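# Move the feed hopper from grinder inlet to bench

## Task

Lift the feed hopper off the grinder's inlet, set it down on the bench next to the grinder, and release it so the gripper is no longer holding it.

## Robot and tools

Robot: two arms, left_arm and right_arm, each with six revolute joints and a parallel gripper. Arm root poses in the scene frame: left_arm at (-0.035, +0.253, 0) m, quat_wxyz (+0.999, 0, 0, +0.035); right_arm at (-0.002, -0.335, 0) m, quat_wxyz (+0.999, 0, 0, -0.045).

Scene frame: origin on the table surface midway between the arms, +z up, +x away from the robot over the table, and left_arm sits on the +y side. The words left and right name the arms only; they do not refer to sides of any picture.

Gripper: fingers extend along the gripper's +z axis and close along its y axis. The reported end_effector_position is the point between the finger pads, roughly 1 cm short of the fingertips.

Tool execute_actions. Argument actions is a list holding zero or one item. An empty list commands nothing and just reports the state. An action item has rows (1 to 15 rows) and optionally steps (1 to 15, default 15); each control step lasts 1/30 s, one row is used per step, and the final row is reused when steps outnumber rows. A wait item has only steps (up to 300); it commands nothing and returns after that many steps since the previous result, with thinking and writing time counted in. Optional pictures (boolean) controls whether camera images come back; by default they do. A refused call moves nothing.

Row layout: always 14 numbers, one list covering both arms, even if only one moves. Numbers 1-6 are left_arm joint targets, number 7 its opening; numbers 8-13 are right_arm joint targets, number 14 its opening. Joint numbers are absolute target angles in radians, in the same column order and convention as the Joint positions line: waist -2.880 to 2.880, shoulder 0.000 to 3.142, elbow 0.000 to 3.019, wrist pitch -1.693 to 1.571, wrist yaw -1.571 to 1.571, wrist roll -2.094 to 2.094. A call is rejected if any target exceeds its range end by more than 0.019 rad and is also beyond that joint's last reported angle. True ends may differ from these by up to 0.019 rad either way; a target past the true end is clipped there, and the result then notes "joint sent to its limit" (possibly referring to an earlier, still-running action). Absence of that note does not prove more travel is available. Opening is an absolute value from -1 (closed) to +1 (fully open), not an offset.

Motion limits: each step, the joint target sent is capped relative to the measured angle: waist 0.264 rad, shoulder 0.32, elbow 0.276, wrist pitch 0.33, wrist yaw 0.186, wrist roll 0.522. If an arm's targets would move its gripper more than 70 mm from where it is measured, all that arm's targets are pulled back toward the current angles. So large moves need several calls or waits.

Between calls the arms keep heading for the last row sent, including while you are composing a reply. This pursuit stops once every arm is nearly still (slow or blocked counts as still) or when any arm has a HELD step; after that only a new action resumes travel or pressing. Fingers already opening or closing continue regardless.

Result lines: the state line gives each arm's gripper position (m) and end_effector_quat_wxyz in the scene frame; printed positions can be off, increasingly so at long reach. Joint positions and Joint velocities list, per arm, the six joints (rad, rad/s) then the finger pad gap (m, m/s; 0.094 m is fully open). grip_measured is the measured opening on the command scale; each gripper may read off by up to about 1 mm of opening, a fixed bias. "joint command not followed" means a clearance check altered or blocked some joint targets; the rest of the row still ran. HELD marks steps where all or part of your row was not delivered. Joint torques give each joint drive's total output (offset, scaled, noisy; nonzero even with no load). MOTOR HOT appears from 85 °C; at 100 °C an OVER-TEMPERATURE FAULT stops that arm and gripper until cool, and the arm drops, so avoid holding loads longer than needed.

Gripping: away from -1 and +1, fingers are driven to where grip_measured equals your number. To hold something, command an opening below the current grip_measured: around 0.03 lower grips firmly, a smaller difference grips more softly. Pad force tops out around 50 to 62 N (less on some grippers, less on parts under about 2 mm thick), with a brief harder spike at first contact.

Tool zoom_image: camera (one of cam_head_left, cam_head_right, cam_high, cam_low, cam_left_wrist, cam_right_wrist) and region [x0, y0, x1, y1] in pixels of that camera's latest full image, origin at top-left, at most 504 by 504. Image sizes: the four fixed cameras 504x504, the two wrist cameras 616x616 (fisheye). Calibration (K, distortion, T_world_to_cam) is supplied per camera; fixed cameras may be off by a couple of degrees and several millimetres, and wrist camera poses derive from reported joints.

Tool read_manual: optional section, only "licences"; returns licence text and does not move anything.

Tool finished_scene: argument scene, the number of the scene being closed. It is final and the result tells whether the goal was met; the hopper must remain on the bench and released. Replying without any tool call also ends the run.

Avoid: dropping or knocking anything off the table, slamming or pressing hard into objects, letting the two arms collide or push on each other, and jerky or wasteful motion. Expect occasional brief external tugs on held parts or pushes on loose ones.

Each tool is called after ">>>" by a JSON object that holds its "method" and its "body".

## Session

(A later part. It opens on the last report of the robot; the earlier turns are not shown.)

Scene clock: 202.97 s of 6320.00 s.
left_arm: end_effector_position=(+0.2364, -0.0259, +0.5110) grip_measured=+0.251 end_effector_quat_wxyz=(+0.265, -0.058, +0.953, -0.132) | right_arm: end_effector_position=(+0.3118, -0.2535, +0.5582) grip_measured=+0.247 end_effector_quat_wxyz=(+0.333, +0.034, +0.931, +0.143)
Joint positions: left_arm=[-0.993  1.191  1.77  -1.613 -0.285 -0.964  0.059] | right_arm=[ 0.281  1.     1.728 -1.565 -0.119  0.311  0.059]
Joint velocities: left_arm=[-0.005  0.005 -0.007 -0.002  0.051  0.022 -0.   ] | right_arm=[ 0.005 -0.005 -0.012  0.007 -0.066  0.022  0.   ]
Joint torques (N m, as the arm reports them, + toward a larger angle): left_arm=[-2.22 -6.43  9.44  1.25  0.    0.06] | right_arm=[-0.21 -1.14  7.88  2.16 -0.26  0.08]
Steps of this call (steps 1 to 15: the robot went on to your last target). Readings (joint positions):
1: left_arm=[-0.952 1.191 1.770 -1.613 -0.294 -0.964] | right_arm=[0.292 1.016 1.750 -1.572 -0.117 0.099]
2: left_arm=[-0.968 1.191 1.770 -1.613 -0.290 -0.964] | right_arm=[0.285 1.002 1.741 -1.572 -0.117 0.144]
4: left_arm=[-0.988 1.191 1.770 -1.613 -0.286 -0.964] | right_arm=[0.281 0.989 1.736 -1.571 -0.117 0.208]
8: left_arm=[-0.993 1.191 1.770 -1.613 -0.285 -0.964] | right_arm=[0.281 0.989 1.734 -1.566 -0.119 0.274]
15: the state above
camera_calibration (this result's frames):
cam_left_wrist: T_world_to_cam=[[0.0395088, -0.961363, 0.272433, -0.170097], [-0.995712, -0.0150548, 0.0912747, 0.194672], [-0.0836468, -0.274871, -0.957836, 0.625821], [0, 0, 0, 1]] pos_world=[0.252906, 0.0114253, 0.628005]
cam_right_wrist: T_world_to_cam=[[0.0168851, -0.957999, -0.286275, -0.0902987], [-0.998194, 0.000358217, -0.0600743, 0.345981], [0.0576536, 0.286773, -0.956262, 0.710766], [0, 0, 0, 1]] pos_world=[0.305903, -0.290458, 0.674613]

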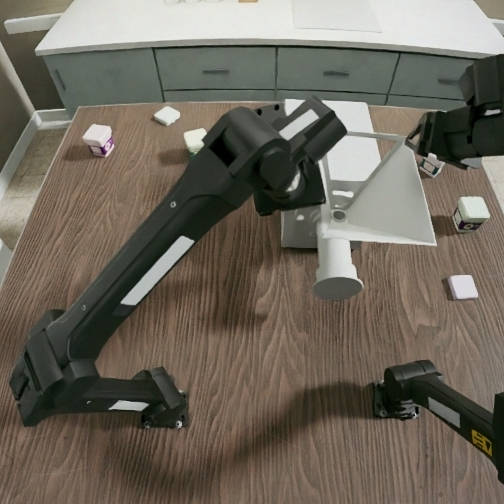

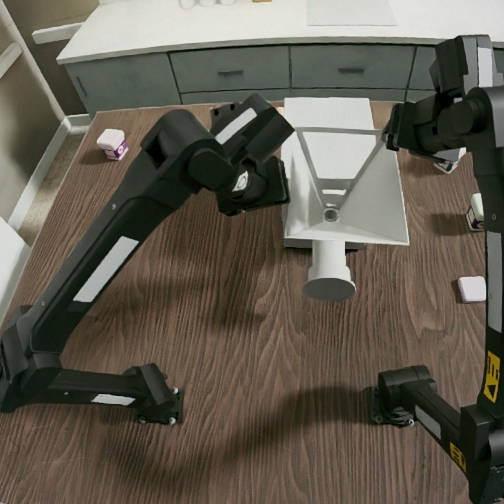

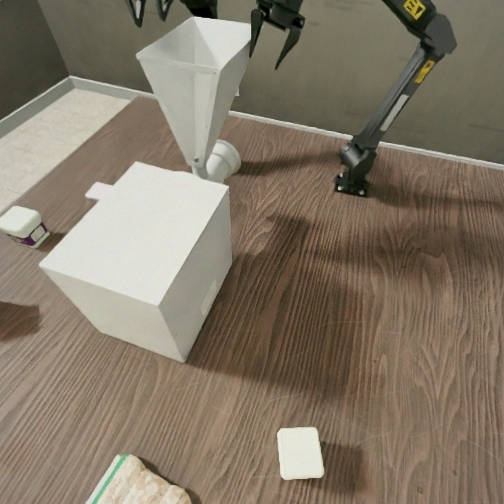

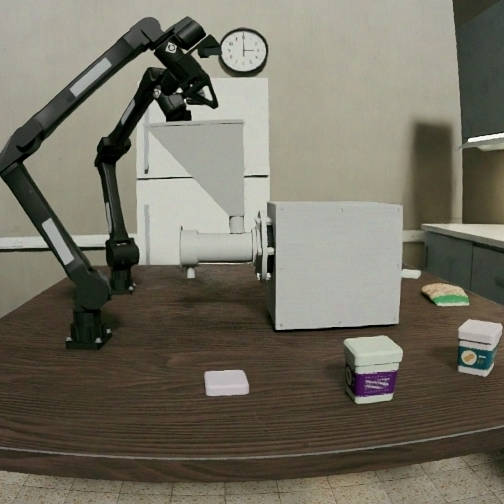

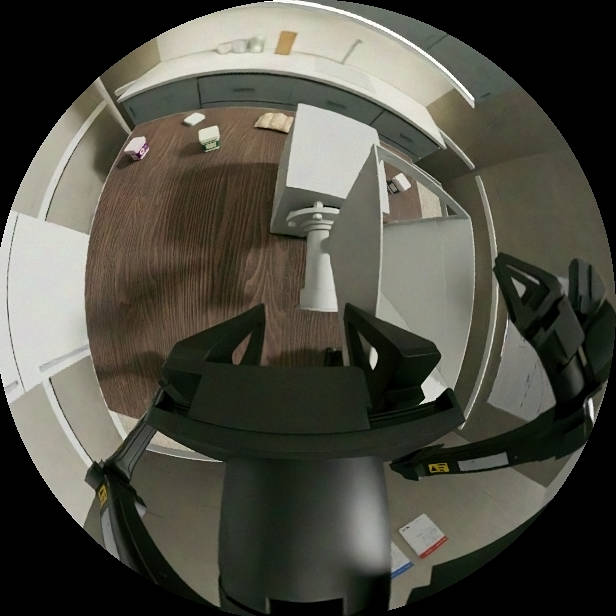

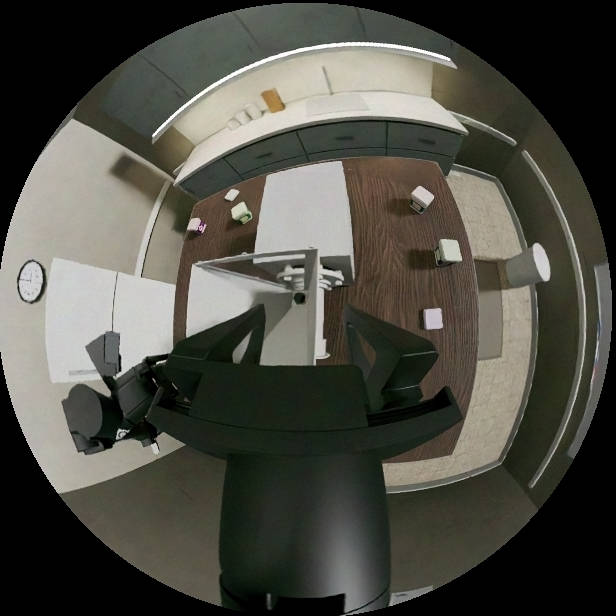

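>>> {"method": "execute_actions", "body": {"actions": [{"rows":[[-0.98,1.195,1.80,-1.613,-0.28,-0.964,0.25,0.283,1.01,1.72,-1.55,-0.123,0.32,0.25],[-0.98,1.195,1.83,-1.613,-0.28,-0.964,0.25,0.285,1.012,1.705,-1.545,-0.123,0.32,0.25],[-0.98,1.195,1.86,-1.613,-0.28,-0.964,0.25,0.287,1.014,1.69,-1.54,-0.123,0.32,0.25],[-0.98,1.195,1.885,-1.613,-0.28,-0.964,0.25,0.288,1.016,1.675,-1.535,-0.123,0.32,0.25],[-0.98,1.2,1.91,-1.615,-0.28,-0.964,0.25,0.288,1.018,1.66,-1.53,-0.123,0.32,0.25],[-0.98,1.21,1.935,-1.617,-0.28,-0.964,0.25,0.288,1.02,1.645,-1.525,-0.123,0.32,0.25],[-0.985,1.225,1.955,-1.62,-0.28,-0.964,0.25,0.288,1.022,1.63,-1.52,-0.123,0.32,0.25],[-0.992,1.24,1.972,-1.623,-0.28,-0.964,0.25,0.288,1.024,1.62,-1.515,-0.123,0.32,0.25],[-1.0,1.255,1.988,-1.626,-0.28,-0.964,0.25,0.288,1.025,1.61,-1.51,-0.123,0.32,0.25],[-1.01,1.27,2.003,-1.63,-0.28,-0.964,0.25,0.288,1.026,1.60,-1.505,-0.123,0.32,0.25],[-1.02,1.285,2.016,-1.633,-0.28,-0.964,0.25,0.288,1.027,1.59,-1.5,-0.123,0.32,0.25],[-1.028,1.30,2.027,-1.636,-0.28,-0.964,0.25,0.288,1.027,1.583,-1.495,-0.123,0.32,0.25],[-1.035,1.315,2.036,-1.64,-0.28,-0.964,0.25,0.288,1.027,1.578,-1.492,-0.123,0.32,0.25],[-1.04,1.325,2.04,-1.64,-0.28,-0.964,0.25,0.288,1.027,1.575,-1.49,-0.123,0.32,0.25],[-1.043,1.33,2.04,-1.64,-0.28,-0.964,0.25,0.288,1.027,1.575,-1.49,-0.123,0.32,0.25]],"steps":15}]}}

>>> {"method": "execute_actions", "body": {"actions": [{"steps":12}]}}

Scene clock: 219.43 s of 6320.00 s.
left_arm: end_effector_position=(+0.2442, -0.0530, +0.5795) grip_measured=+0.251 end_effector_quat_wxyz=(+0.297, -0.055, +0.934, -0.189) | right_arm: end_effector_position=(+0.3373, -0.2486, +0.4896) grip_measured=+0.247 end_effector_quat_wxyz=(+0.277, +0.043, +0.951, +0.131)
Joint positions: left_arm=[-1.016  1.279  2.006 -1.627 -0.283 -0.964  0.059] | right_arm=[ 0.281  1.025  1.577 -1.51  -0.119  0.32   0.059]
Joint velocities: left_arm=[-0.249  0.327  0.129 -0.012  0.022 -0.007  0.   ] | right_arm=[-0.015  0.054 -0.129  0.051 -0.037 -0.007 -0.001]
Joint torques (N m, as the arm reports them, + toward a larger angle): left_arm=[-2.58 -5.62 11.06  0.83 -0.07  0.03] | right_arm=[ 1.05 -3.79  8.84  2.17 -0.29  0.  ]
Steps of this call (steps 1 to 15: the robot went on to your last target; steps 16 to 90: nothing new was sent; then 12.97 s passed at rest; steps 91 to 105: all 15 steps of this action). Readings (joint positions):
91: left_arm=[-0.992 1.191 1.770 -1.613 -0.285 -0.964] | right_arm=[0.281 1.000 1.728 -1.565 -0.119 0.320]
92: left_arm=[-0.992 1.191 1.771 -1.613 -0.285 -0.964] | right_arm=[0.281 1.000 1.725 -1.564 -0.119 0.320]
94: left_arm=[-0.991 1.194 1.785 -1.613 -0.285 -0.964] | right_arm=[0.281 1.000 1.711 -1.556 -0.119 0.320]
98: left_arm=[-0.991 1.215 1.878 -1.617 -0.284 -0.964] | right_arm=[0.281 1.002 1.650 -1.539 -0.119 0.320]
105: the state above
camera_calibration (this result's frames):
cam_left_wrist: T_world_to_cam=[[-0.00949559, -0.926263, 0.376757, -0.261738], [-0.999794, 0.0155439, 0.0130166, 0.243753], [-0.0179131, -0.376556, -0.926221, 0.644882], [0, 0, 0, 1]] pos_world=[0.25277, -0.00339314, 0.692742]
cam_right_wrist: T_world_to_cam=[[-0.0236632, -0.962786, -0.269226, -0.101486], [-0.998169, 0.00776012, 0.0599815, 0.31033], [-0.0556601, 0.270152, -0.961207, 0.678817], [0, 0, 0, 1]] pos_world=[0.345143, -0.283502, 0.606547]

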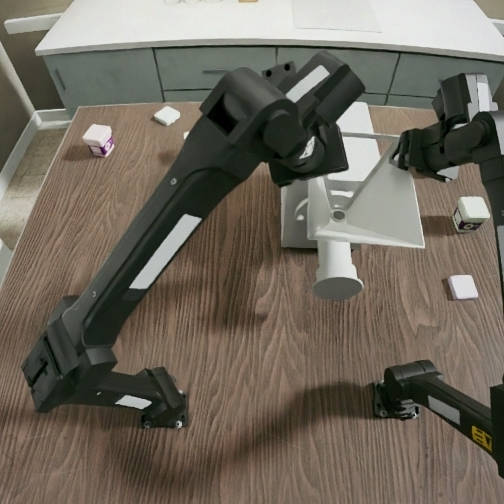

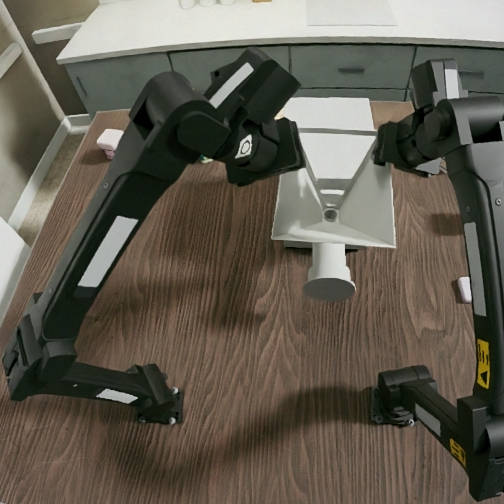

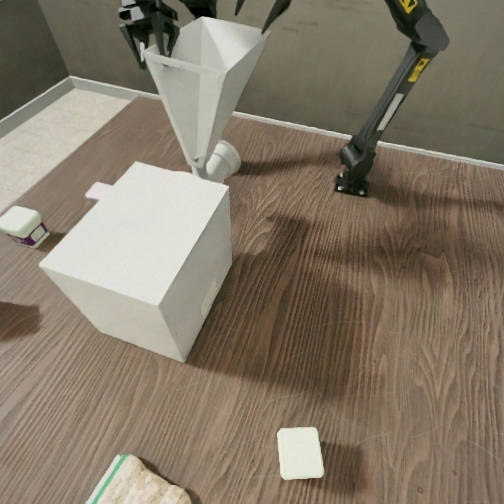

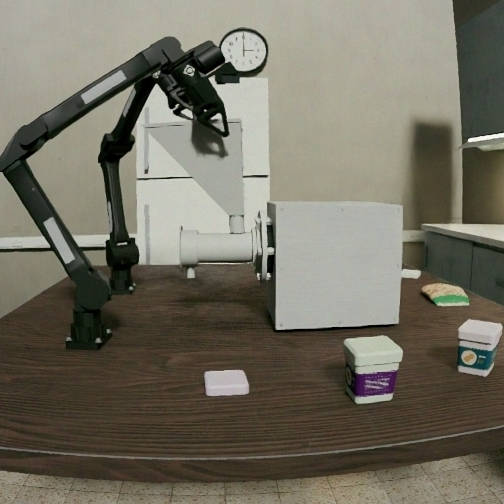

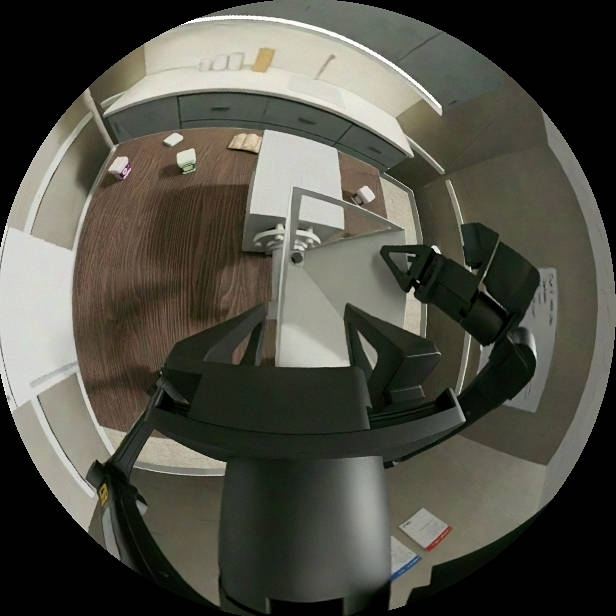

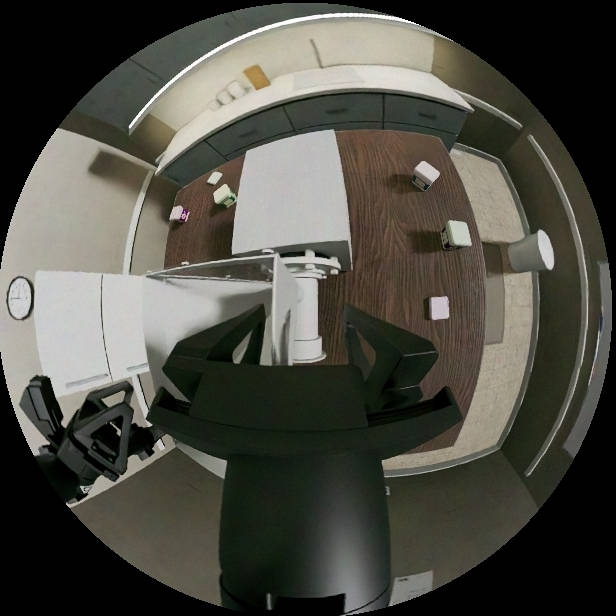

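Scene clock: 219.83 s of 6320.00 s.
left_arm: end_effector_position=(+0.2544, -0.0813, +0.5524) grip_measured=+0.251 end_effector_quat_wxyz=(+0.277, -0.041, +0.946, -0.164) | right_arm: end_effector_position=(+0.3393, -0.2482, +0.4870) grip_measured=+0.247 end_effector_quat_wxyz=(+0.276, +0.043, +0.951, +0.131)
Joint positions: left_arm=[-1.034  1.346  2.008 -1.632 -0.282 -0.964  0.059] | right_arm=[ 0.281  1.028  1.572 -1.505 -0.119  0.32   0.059]
Joint velocities: left_arm=[-0.015 -0.044 -0.012 -0.042 -0.037 -0.007  0.   ] | right_arm=[ 0.005 -0.005 -0.007 -0.012  0.022 -0.022 -0.001]
Joint torques (N m, as the arm reports them, + toward a larger angle): left_arm=[ -2.42 -10.33  12.06   0.91  -0.13   0.03] | right_arm=[ 0.69 -3.92  8.86  2.08 -0.22  0.  ]
Steps of this call (steps 1 to 12: the robot went on to your last target). Readings (joint positions):
1: left_arm=[-1.023 1.290 2.008 -1.627 -0.283 -0.964] | right_arm=[0.281 1.026 1.573 -1.508 -0.119 0.320]
2: left_arm=[-1.029 1.300 2.008 -1.629 -0.282 -0.964] | right_arm=[0.281 1.028 1.572 -1.507 -0.119 0.320]
4: left_arm=[-1.034 1.322 2.008 -1.630 -0.282 -0.964] | right_arm=[0.281 1.028 1.572 -1.506 -0.119 0.320]
8: left_arm=[-1.034 1.348 2.008 -1.630 -0.282 -0.964] | right_arm=[0.281 1.028 1.572 -1.505 -0.119 0.320]
12: the state above
camera_calibration (this result's frames):
cam_left_wrist: T_world_to_cam=[[-0.0127354, -0.946059, 0.323744, -0.249146], [-0.997908, 0.0325467, 0.0558537, 0.232011], [-0.0633777, -0.322356, -0.944495, 0.635367], [0, 0, 0, 1]] pos_world=[0.268621, -0.0384438, 0.667801]
cam_right_wrist: T_world_to_cam=[[-0.0244688, -0.962943, -0.268594, -0.101835], [-0.997985, 0.00779586, 0.0629671, 0.311013], [-0.0585398, 0.269594, -0.961193, 0.677138], [0, 0, 0, 1]] pos_world=[0.347534, -0.283038, 0.603924]

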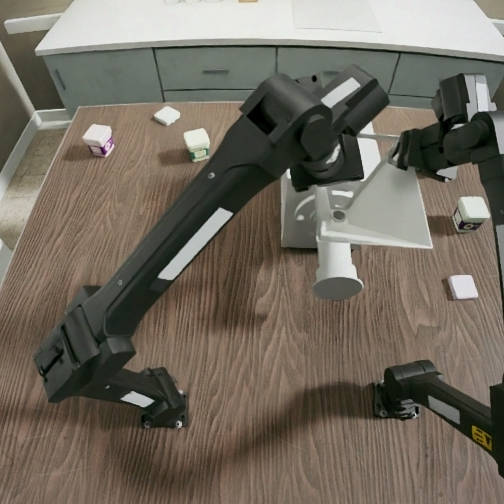

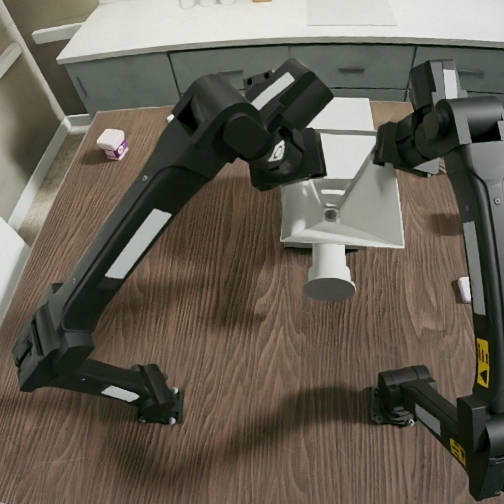

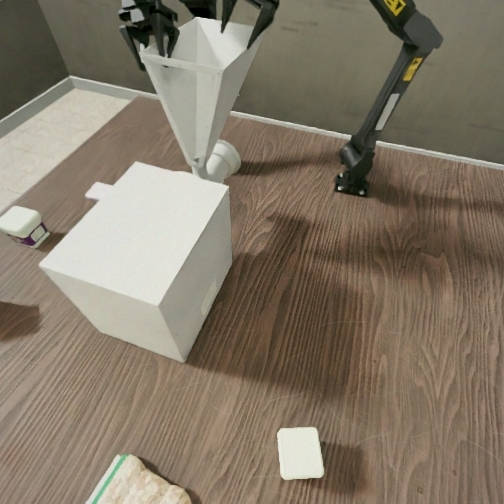

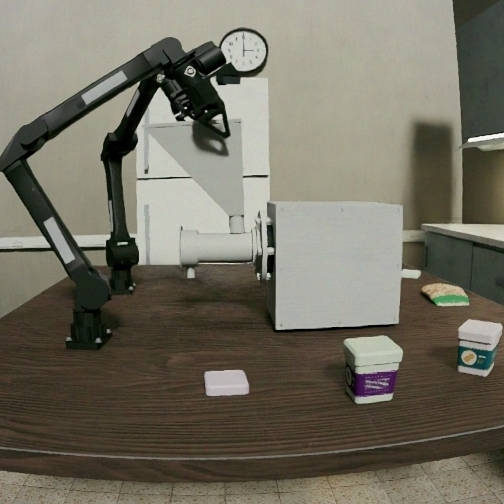

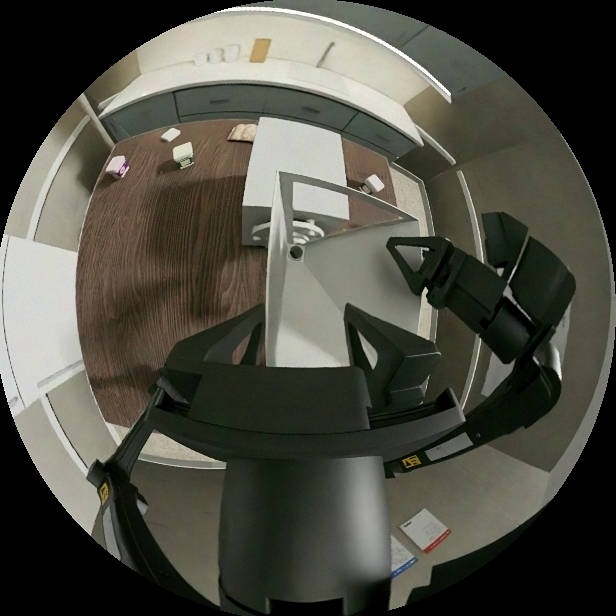

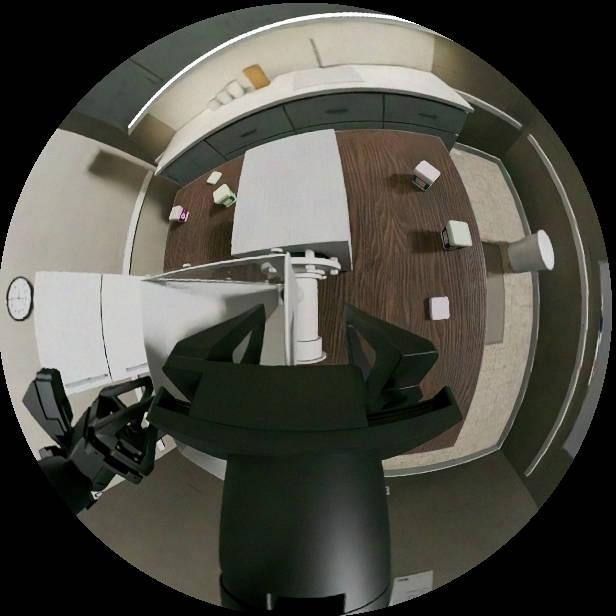

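>>> {"method": "execute_actions", "body": {"actions": [{"rows":[[-1.02,1.335,2.0,-1.625,-0.28,-0.964,0.25,0.295,1.025,1.575,-1.495,-0.123,0.33,0.25],[-1.012,1.325,1.99,-1.62,-0.28,-0.96,0.25,0.30,1.022,1.575,-1.495,-0.123,0.335,0.25],[-1.008,1.315,1.975,-1.615,-0.28,-0.955,0.25,0.305,1.02,1.575,-1.495,-0.123,0.34,0.25],[-1.006,1.308,1.96,-1.61,-0.28,-0.95,0.25,0.31,1.02,1.575,-1.495,-0.123,0.34,0.25],[-1.006,1.302,1.945,-1.605,-0.28,-0.95,0.25,0.313,1.02,1.575,-1.495,-0.123,0.34,0.25],[-1.006,1.297,1.93,-1.60,-0.28,-0.95,0.25,0.313,1.02,1.575,-1.495,-0.123,0.34,0.25],[-1.006,1.293,1.915,-1.595,-0.28,-0.95,0.25,0.313,1.02,1.575,-1.495,-0.123,0.34,0.25],[-1.006,1.29,1.90,-1.59,-0.28,-0.95,0.25,0.313,1.02,1.575,-1.495,-0.123,0.34,0.25],[-1.006,1.288,1.885,-1.587,-0.28,-0.95,0.25,0.313,1.02,1.575,-1.495,-0.123,0.34,0.25],[-1.006,1.287,1.87,-1.585,-0.28,-0.95,0.25,0.313,1.02,1.575,-1.495,-0.123,0.34,0.25],[-1.006,1.286,1.858,-1.583,-0.28,-0.95,0.25,0.313,1.02,1.575,-1.495,-0.123,0.34,0.25],[-1.006,1.286,1.848,-1.583,-0.28,-0.95,0.25,0.313,1.02,1.575,-1.495,-0.123,0.34,0.25]],"steps":15}]}}

>>> {"method": "execute_actions", "body": {"actions": [{"steps":8}]}}

Scene clock: 230.67 s of 6320.00 s.
left_arm: end_effector_position=(+0.2528, -0.0661, +0.5074) grip_measured=+0.251 end_effector_quat_wxyz=(+0.259, -0.042, +0.956, -0.130) | right_arm: end_effector_position=(+0.3375, -0.2414, +0.4870) grip_measured=+0.247 end_effector_quat_wxyz=(+0.274, +0.038, +0.952, +0.135)
Joint positions: left_arm=[-1.017  1.293  1.848 -1.602 -0.282 -0.96   0.059] | right_arm=[ 0.301  1.028  1.572 -1.505 -0.119  0.33   0.059]
Joint velocities: left_arm=[ 0.005 -0.005 -0.134  0.002 -0.022 -0.007  0.001] | right_arm=[ 0.015 -0.005 -0.012 -0.012  0.11   0.007  0.   ]
Joint torques (N m, as the arm reports them, + toward a larger angle): left_arm=[-0.55 -9.27 10.26  1.77 -0.15  0.1 ] | right_arm=[ 1.29 -4.6   8.76  1.56 -0.16  0.11]
Steps of this call (steps 1 to 30: the robot went on to your last target; steps 31 to 90: nothing new was sent; then 7.33 s passed at rest; steps 91 to 105: all 15 steps of this action). Readings (joint positions):
91: left_arm=[-1.034 1.343 2.007 -1.633 -0.282 -0.964] | right_arm=[0.281 1.028 1.572 -1.505 -0.119 0.320]
92: left_arm=[-1.034 1.342 2.004 -1.632 -0.282 -0.964] | right_arm=[0.282 1.028 1.572 -1.505 -0.119 0.321]
94: left_arm=[-1.030 1.334 1.985 -1.629 -0.282 -0.963] | right_arm=[0.286 1.028 1.572 -1.505 -0.119 0.324]
98: left_arm=[-1.018 1.311 1.926 -1.616 -0.282 -0.961] | right_arm=[0.300 1.028 1.572 -1.505 -0.119 0.328]
105: the state above
camera_calibration (this result's frames):
cam_left_wrist: T_world_to_cam=[[0.0131615, -0.965208, 0.261153, -0.196258], [-0.99481, 0.0137133, 0.10082, 0.207575], [-0.100893, -0.261125, -0.960018, 0.619024], [0, 0, 0, 1]] pos_world=[0.271536, -0.0306335, 0.6246]
cam_right_wrist: T_world_to_cam=[[-0.013441, -0.961792, -0.273452, -0.0964592], [-0.997864, -0.00458174, 0.0651629, 0.305085], [-0.063926, 0.273744, -0.959676, 0.677295], [0, 0, 0, 1]] pos_world=[0.346433, -0.276782, 0.603727]

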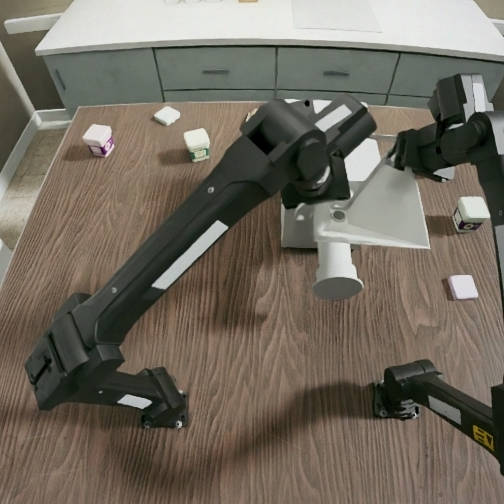

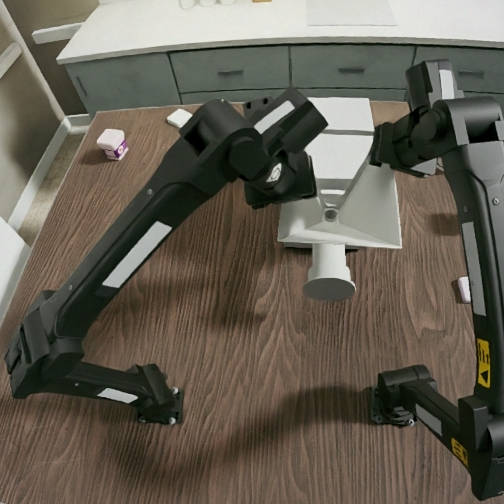

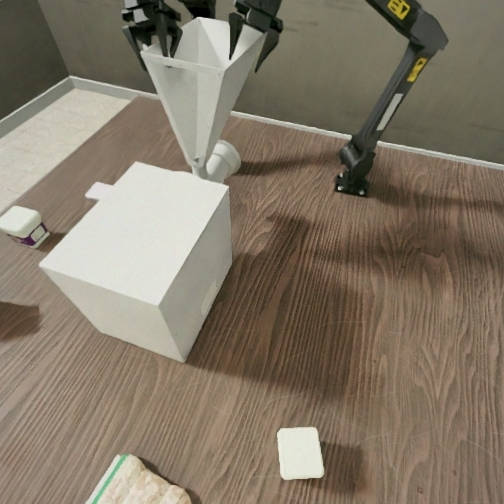

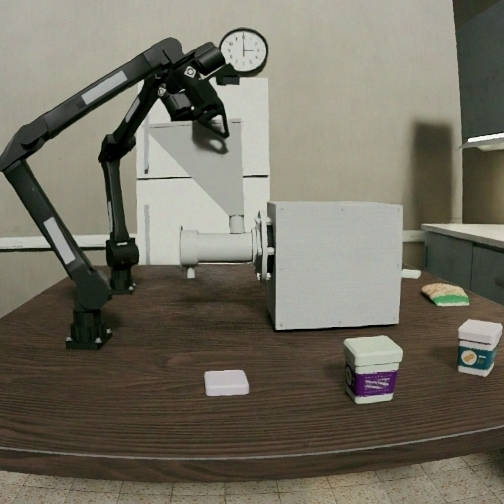

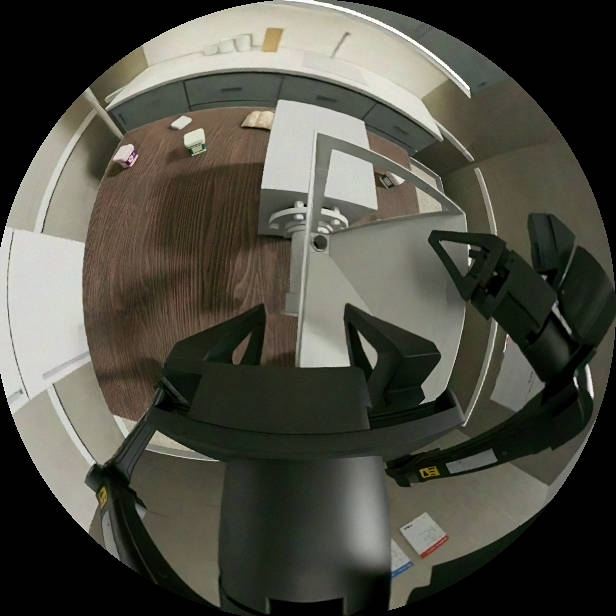

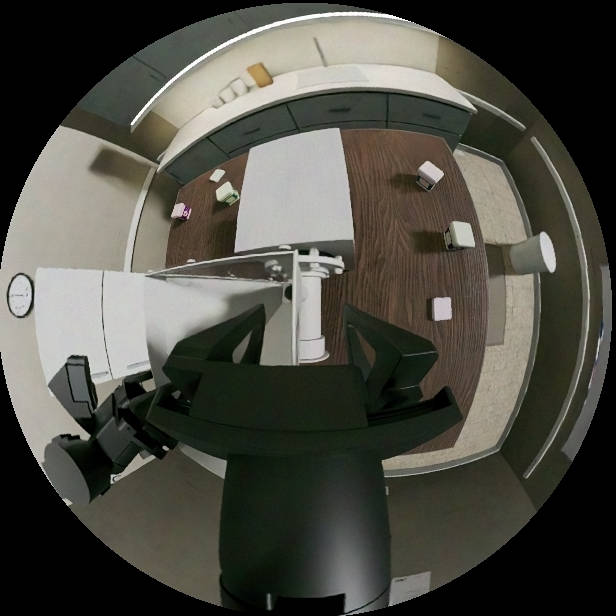

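Scene clock: 230.93 s of 6320.00 s.
left_arm: end_effector_position=(+0.2531, -0.0665, +0.5058) grip_measured=+0.251 end_effector_quat_wxyz=(+0.258, -0.042, +0.956, -0.129) | right_arm: end_effector_position=(+0.3375, -0.2414, +0.4870) grip_measured=+0.247 end_effector_quat_wxyz=(+0.274, +0.039, +0.952, +0.135)
Joint positions: left_arm=[-1.017  1.293  1.844 -1.6   -0.282 -0.959  0.059] | right_arm=[ 0.301  1.028  1.572 -1.505 -0.119  0.33   0.059]
Joint velocities: left_arm=[-0.015  0.015 -0.017 -0.007 -0.037  0.037 -0.   ] | right_arm=[-0.005 -0.005  0.002 -0.022 -0.022 -0.022 -0.001]
Joint torques (N m, as the arm reports them, + toward a larger angle): left_arm=[-0.57 -9.91  9.92  1.76 -0.15  0.11] | right_arm=[ 0.7  -3.97  8.9   1.9  -0.24  0.12]
Steps of this call (steps 1 to 8: the robot went on to your last target). Readings (joint positions):
1: left_arm=[-1.017 1.293 1.845 -1.602 -0.282 -0.960] | right_arm=[0.301 1.028 1.572 -1.505 -0.119 0.330]
2: left_arm=[-1.017 1.293 1.844 -1.601 -0.282 -0.960] | right_arm=[0.301 1.028 1.572 -1.505 -0.119 0.330]
4: left_arm=[-1.017 1.293 1.844 -1.601 -0.282 -0.959] | right_arm=[0.301 1.028 1.572 -1.505 -0.119 0.330]
8: the state above
camera_calibration (this result's frames):
cam_left_wrist: T_world_to_cam=[[0.0131223, -0.965665, 0.259458, -0.195358], [-0.994702, 0.0138527, 0.101866, 0.207452], [-0.101962, -0.25942, -0.960367, 0.617988], [0, 0, 0, 1]] pos_world=[0.271928, -0.0312057, 0.623051]
cam_right_wrist: T_world_to_cam=[[-0.0137641, -0.961732, -0.273646, -0.0962414], [-0.99786, -0.00428521, 0.0652515, 0.305111], [-0.0639271, 0.273959, -0.959614, 0.677318], [0, 0, 0, 1]] pos_world=[0.346433, -0.276808, 0.603719]

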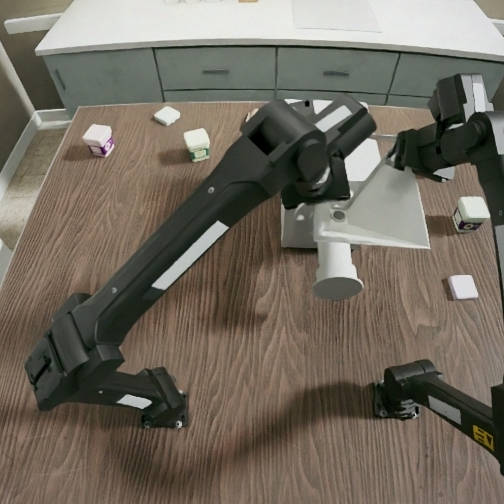

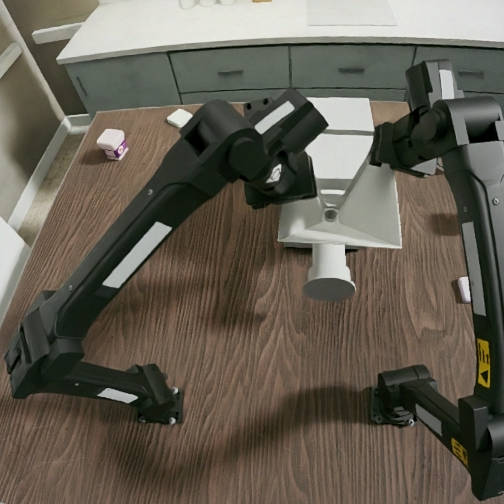

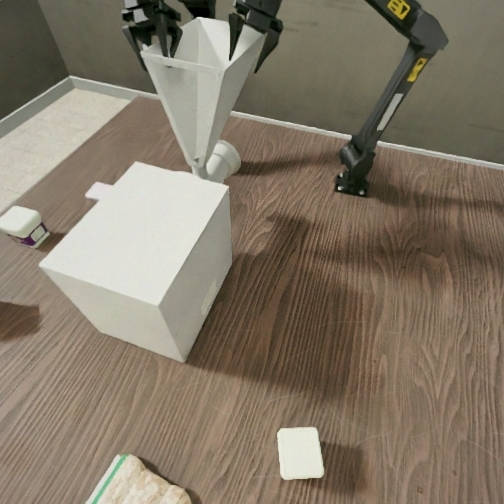

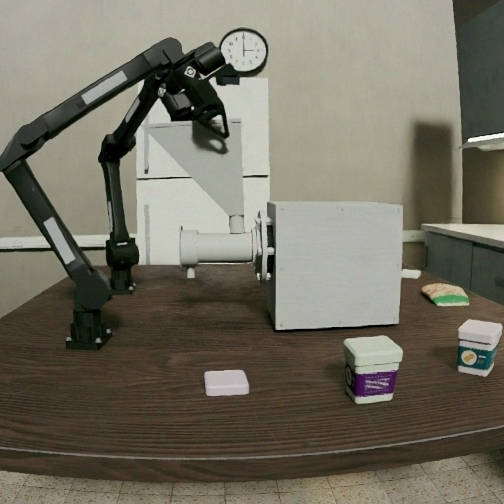

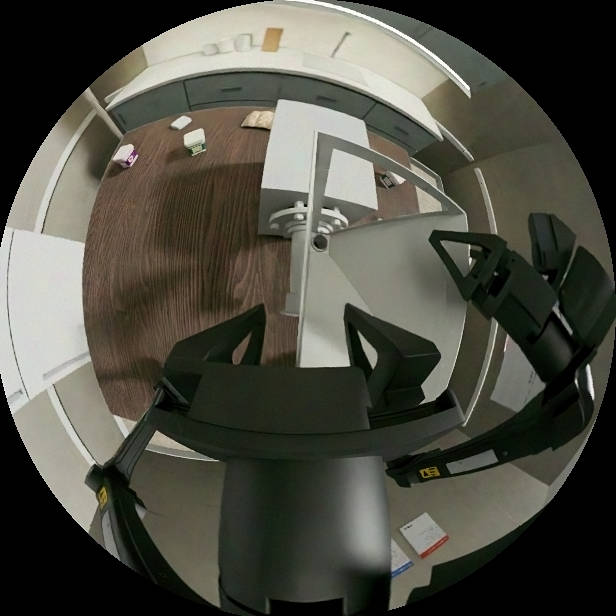

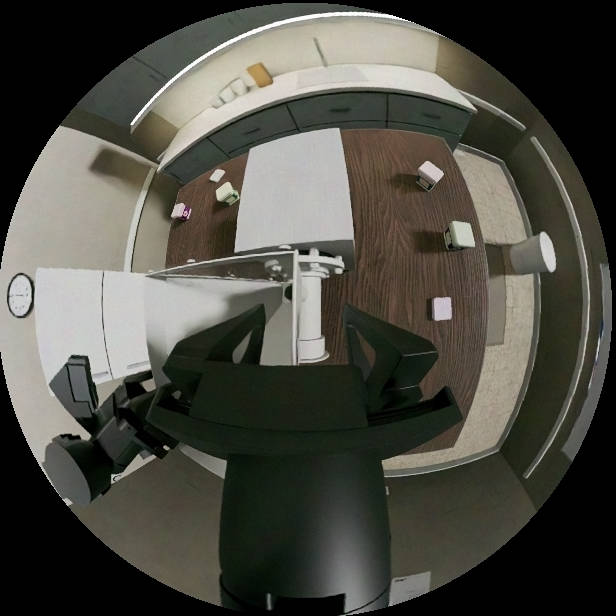

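>>> {"method": "execute_actions", "body": {"actions": [{"rows":[[-1.01,1.29,1.846,-1.59,-0.28,-0.93,0.1,0.308,1.025,1.568,-1.495,-0.123,0.335,0.1],[-1.01,1.29,1.846,-1.59,-0.28,-0.92,-0.05,0.308,1.025,1.563,-1.495,-0.123,0.335,-0.05],[-1.01,1.29,1.846,-1.59,-0.28,-0.91,-0.2,0.308,1.025,1.56,-1.495,-0.123,0.335,-0.2],[-1.01,1.29,1.846,-1.59,-0.28,-0.90,-0.35,0.308,1.025,1.56,-1.495,-0.123,0.335,-0.35],[-1.01,1.29,1.846,-1.59,-0.28,-0.90,-0.5,0.308,1.025,1.56,-1.495,-0.123,0.335,-0.5],[-1.01,1.29,1.846,-1.59,-0.28,-0.90,-0.62,0.308,1.025,1.56,-1.495,-0.123,0.335,-0.62],[-1.01,1.29,1.846,-1.59,-0.28,-0.90,-0.72,0.308,1.025,1.56,-1.495,-0.123,0.335,-0.72],[-1.01,1.29,1.846,-1.59,-0.28,-0.90,-0.8,0.308,1.025,1.56,-1.495,-0.123,0.335,-0.8],[-1.01,1.29,1.846,-1.59,-0.28,-0.90,-0.86,0.308,1.025,1.56,-1.495,-0.123,0.335,-0.86],[-1.01,1.29,1.846,-1.59,-0.28,-0.90,-0.9,0.308,1.025,1.56,-1.495,-0.123,0.335,-0.9],[-1.01,1.29,1.846,-1.59,-0.28,-0.90,-0.94,0.308,1.025,1.56,-1.495,-0.123,0.335,-0.94],[-1.01,1.29,1.846,-1.59,-0.28,-0.90,-0.97,0.308,1.025,1.56,-1.495,-0.123,0.335,-0.97],[-1.01,1.29,1.846,-1.59,-0.28,-0.90,-1,0.308,1.025,1.56,-1.495,-0.123,0.335,-1]],"steps":15}]}}

>>> {"method": "execute_actions", "body": {"actions": [{"steps":10}]}}

Scene clock: 238.87 s of 6320.00 s.
left_arm: end_effector_position=(+0.2529, -0.0697, +0.5066) grip_measured=-0.964 end_effector_quat_wxyz=(+0.259, -0.021, +0.956, -0.132) | right_arm: end_effector_position=(+0.3375, -0.2382, +0.4843) grip_measured=-0.973 end_effector_quat_wxyz=(+0.270, +0.042, +0.952, +0.142)
Joint positions: left_arm=[-1.017  1.293  1.844 -1.589 -0.27  -0.918  0.002] | right_arm=[ 0.305  1.028  1.564 -1.5   -0.13   0.343  0.001]
Joint velocities: left_arm=[-0.005 -0.024 -0.022 -0.012  0.007 -0.066 -0.   ] | right_arm=[-0.015 -0.005  0.002 -0.002 -0.051  0.022  0.   ]
Joint torques (N m, as the arm reports them, + toward a larger angle): left_arm=[-0.71 -9.02  9.81  1.06 -0.62  0.18] | right_arm=[ 0.64 -2.86  8.7   1.59  0.1  -0.18]
Steps of this call (steps 1 to 15: the robot went on to your last target; steps 16 to 90: nothing new was sent; then 4.43 s passed at rest; steps 91 to 105: all 15 steps of this action). Readings (joint positions):
91: left_arm=[-1.017 1.293 1.844 -1.600 -0.282 -0.956] | right_arm=[0.301 1.028 1.572 -1.505 -0.119 0.331]
92: left_arm=[-1.017 1.293 1.844 -1.600 -0.282 -0.952] | right_arm=[0.301 1.028 1.571 -1.505 -0.119 0.331]
94: left_arm=[-1.017 1.293 1.844 -1.600 -0.282 -0.939] | right_arm=[0.301 1.028 1.569 -1.505 -0.119 0.331]
98: left_arm=[-1.017 1.293 1.844 -1.600 -0.282 -0.922] | right_arm=[0.301 1.028 1.564 -1.504 -0.123 0.331]
105: the state above
camera_calibration (this result's frames):
cam_left_wrist: T_world_to_cam=[[-0.0284553, -0.966966, 0.253312, -0.18512], [-0.994043, 0.0540469, 0.0946489, 0.213526], [-0.105213, -0.24911, -0.962743, 0.62064], [0, 0, 0, 1]] pos_world=[0.272286, -0.0359375, 0.6242]
cam_right_wrist: T_world_to_cam=[[-0.0167857, -0.957486, -0.287992, -0.0849632], [-0.997307, -0.00453205, 0.0731958, 0.301221], [-0.0713891, 0.288446, -0.954831, 0.677482], [0, 0, 0, 1]] pos_world=[0.347349, -0.275403, 0.600364]

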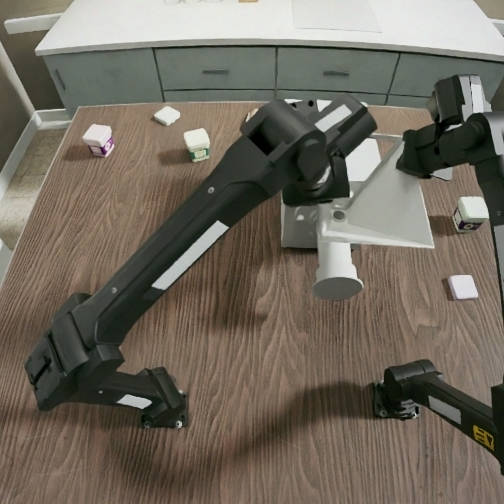

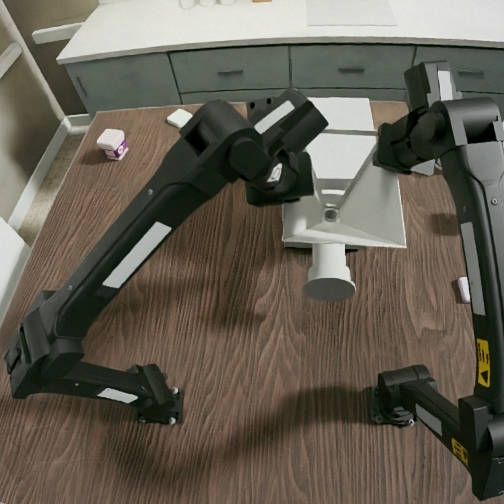

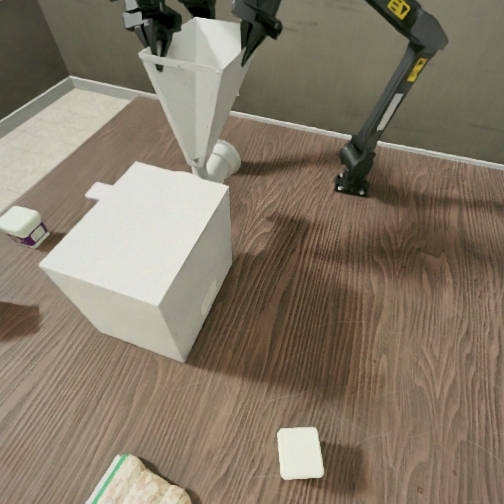

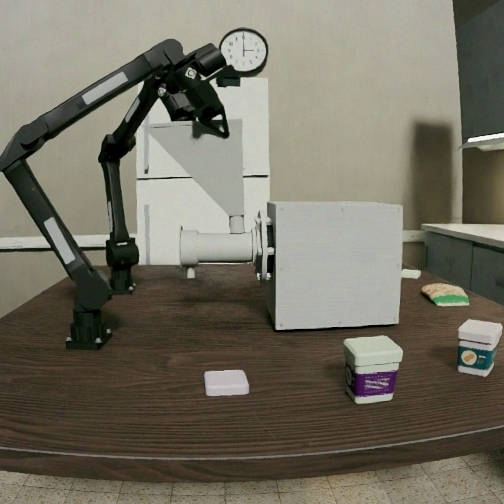

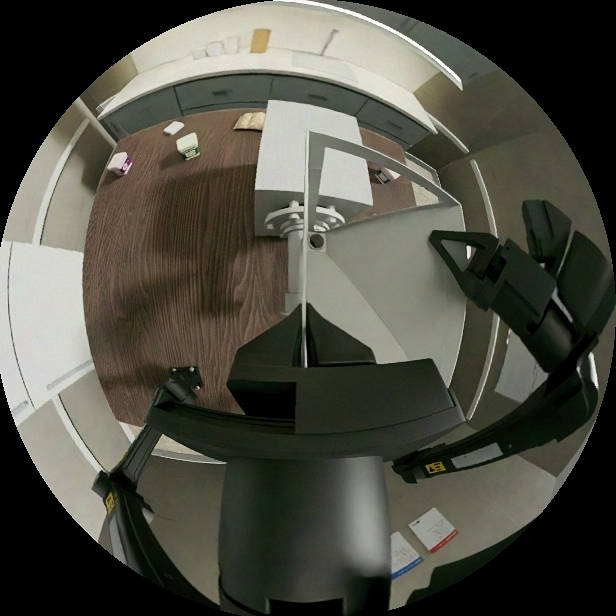

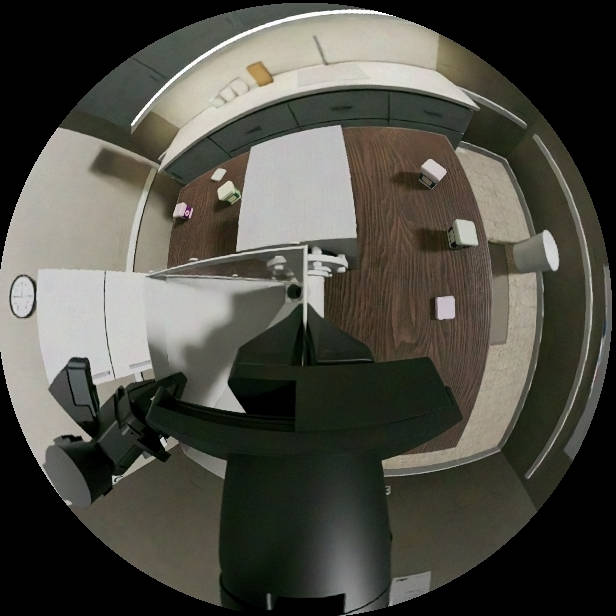

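Scene clock: 239.20 s of 6320.00 s.
left_arm: end_effector_position=(+0.2529, -0.0697, +0.5066) grip_measured=-0.965 end_effector_quat_wxyz=(+0.259, -0.021, +0.956, -0.132) | right_arm: end_effector_position=(+0.3375, -0.2383, +0.4843) grip_measured=-0.974 end_effector_quat_wxyz=(+0.270, +0.042, +0.952, +0.142)
Joint positions: left_arm=[-1.017  1.293  1.844 -1.589 -0.27  -0.918  0.002] | right_arm=[ 0.305  1.028  1.564 -1.5   -0.129  0.345  0.001]
Joint velocities: left_arm=[-0.005  0.005  0.007 -0.002 -0.051  0.022 -0.001] | right_arm=[ 0.005 -0.015  0.002 -0.002  0.007 -0.007 -0.   ]
Joint torques (N m, as the arm reports them, + toward a larger angle): left_arm=[-0.9  -9.24  9.73  1.05 -0.63  0.19] | right_arm=[ 1.1  -4.9   8.44  1.48  0.13 -0.18]
Steps of this call (steps 1 to 10: the robot went on to your last target). Readings (joint positions):
1: left_arm=[-1.017 1.293 1.844 -1.589 -0.270 -0.918] | right_arm=[0.305 1.028 1.564 -1.500 -0.130 0.344]
2: left_arm=[-1.017 1.293 1.844 -1.589 -0.270 -0.918] | right_arm=[0.305 1.028 1.564 -1.500 -0.129 0.345]
4: left_arm=[-1.017 1.293 1.844 -1.589 -0.270 -0.918] | right_arm=[0.305 1.028 1.564 -1.500 -0.129 0.345]
8: left_arm=[-1.017 1.293 1.844 -1.589 -0.270 -0.918] | right_arm=[0.305 1.028 1.564 -1.500 -0.129 0.345]
10: the state above
camera_calibration (this result's frames):
cam_left_wrist: T_world_to_cam=[[-0.0281256, -0.966927, 0.2535, -0.185295], [-0.994051, 0.0537501, 0.0947301, 0.213466], [-0.105223, -0.249327, -0.962686, 0.620598], [0, 0, 0, 1]] pos_world=[0.272286, -0.0359088, 0.624192]
cam_right_wrist: T_world_to_cam=[[-0.018273, -0.957317, -0.288461, -0.0842555], [-0.99729, -0.00311204, 0.0735029, 0.301424], [-0.0712633, 0.289023, -0.954666, 0.67751], [0, 0, 0, 1]] pos_world=[0.347349, -0.275537, 0.600336]

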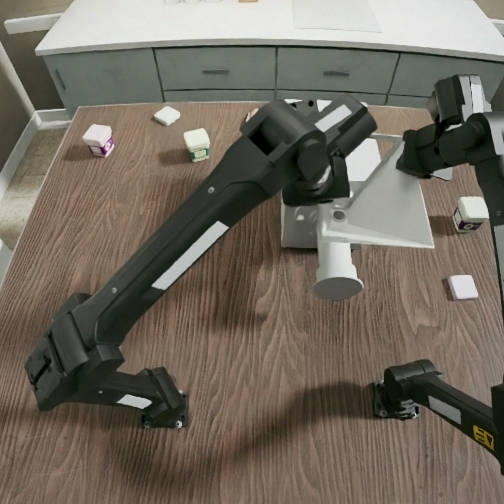

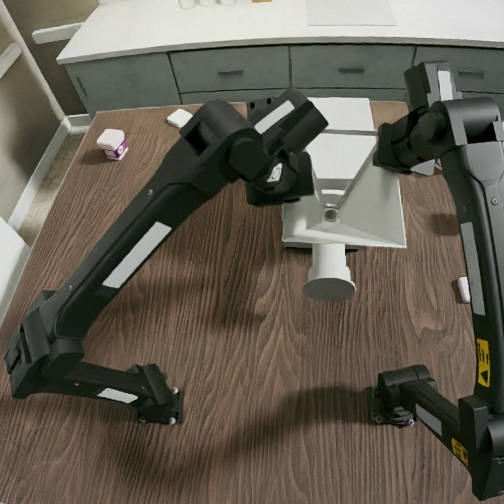

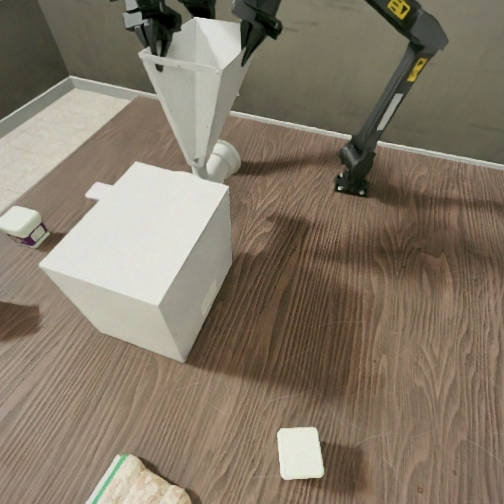

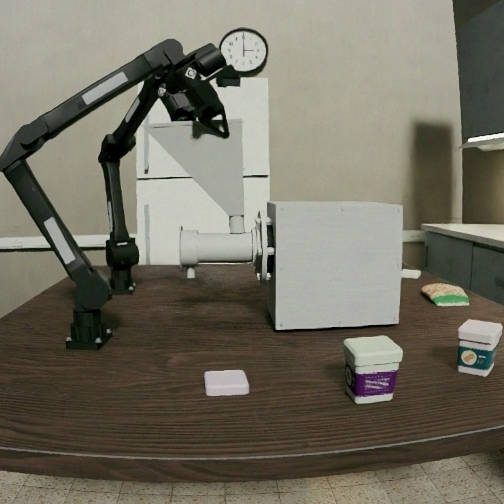

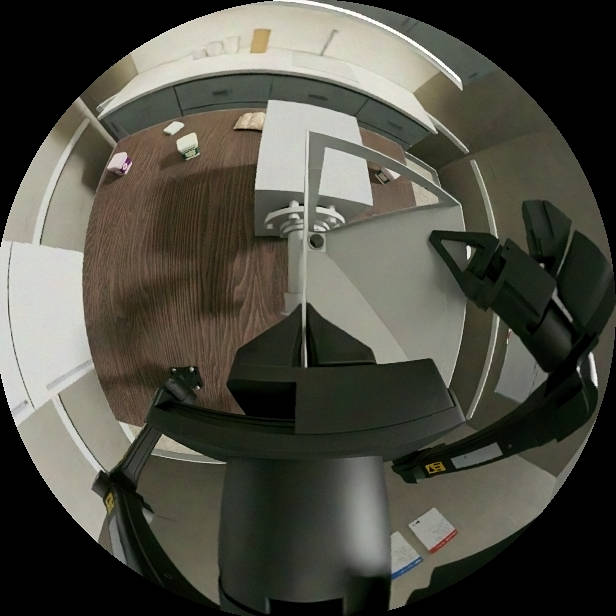

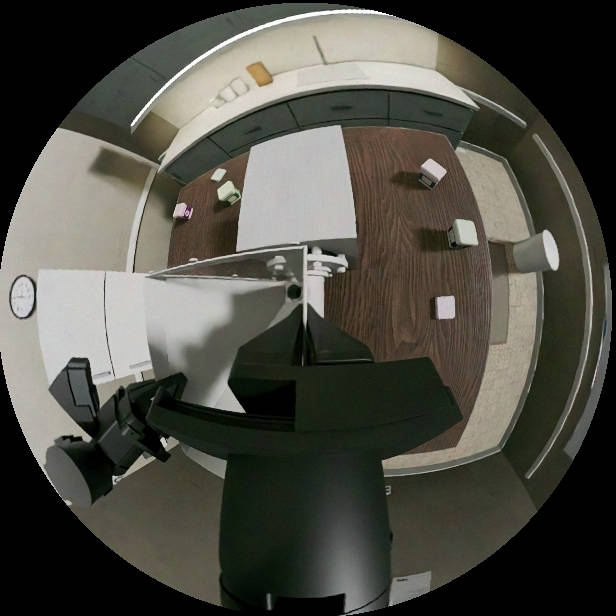

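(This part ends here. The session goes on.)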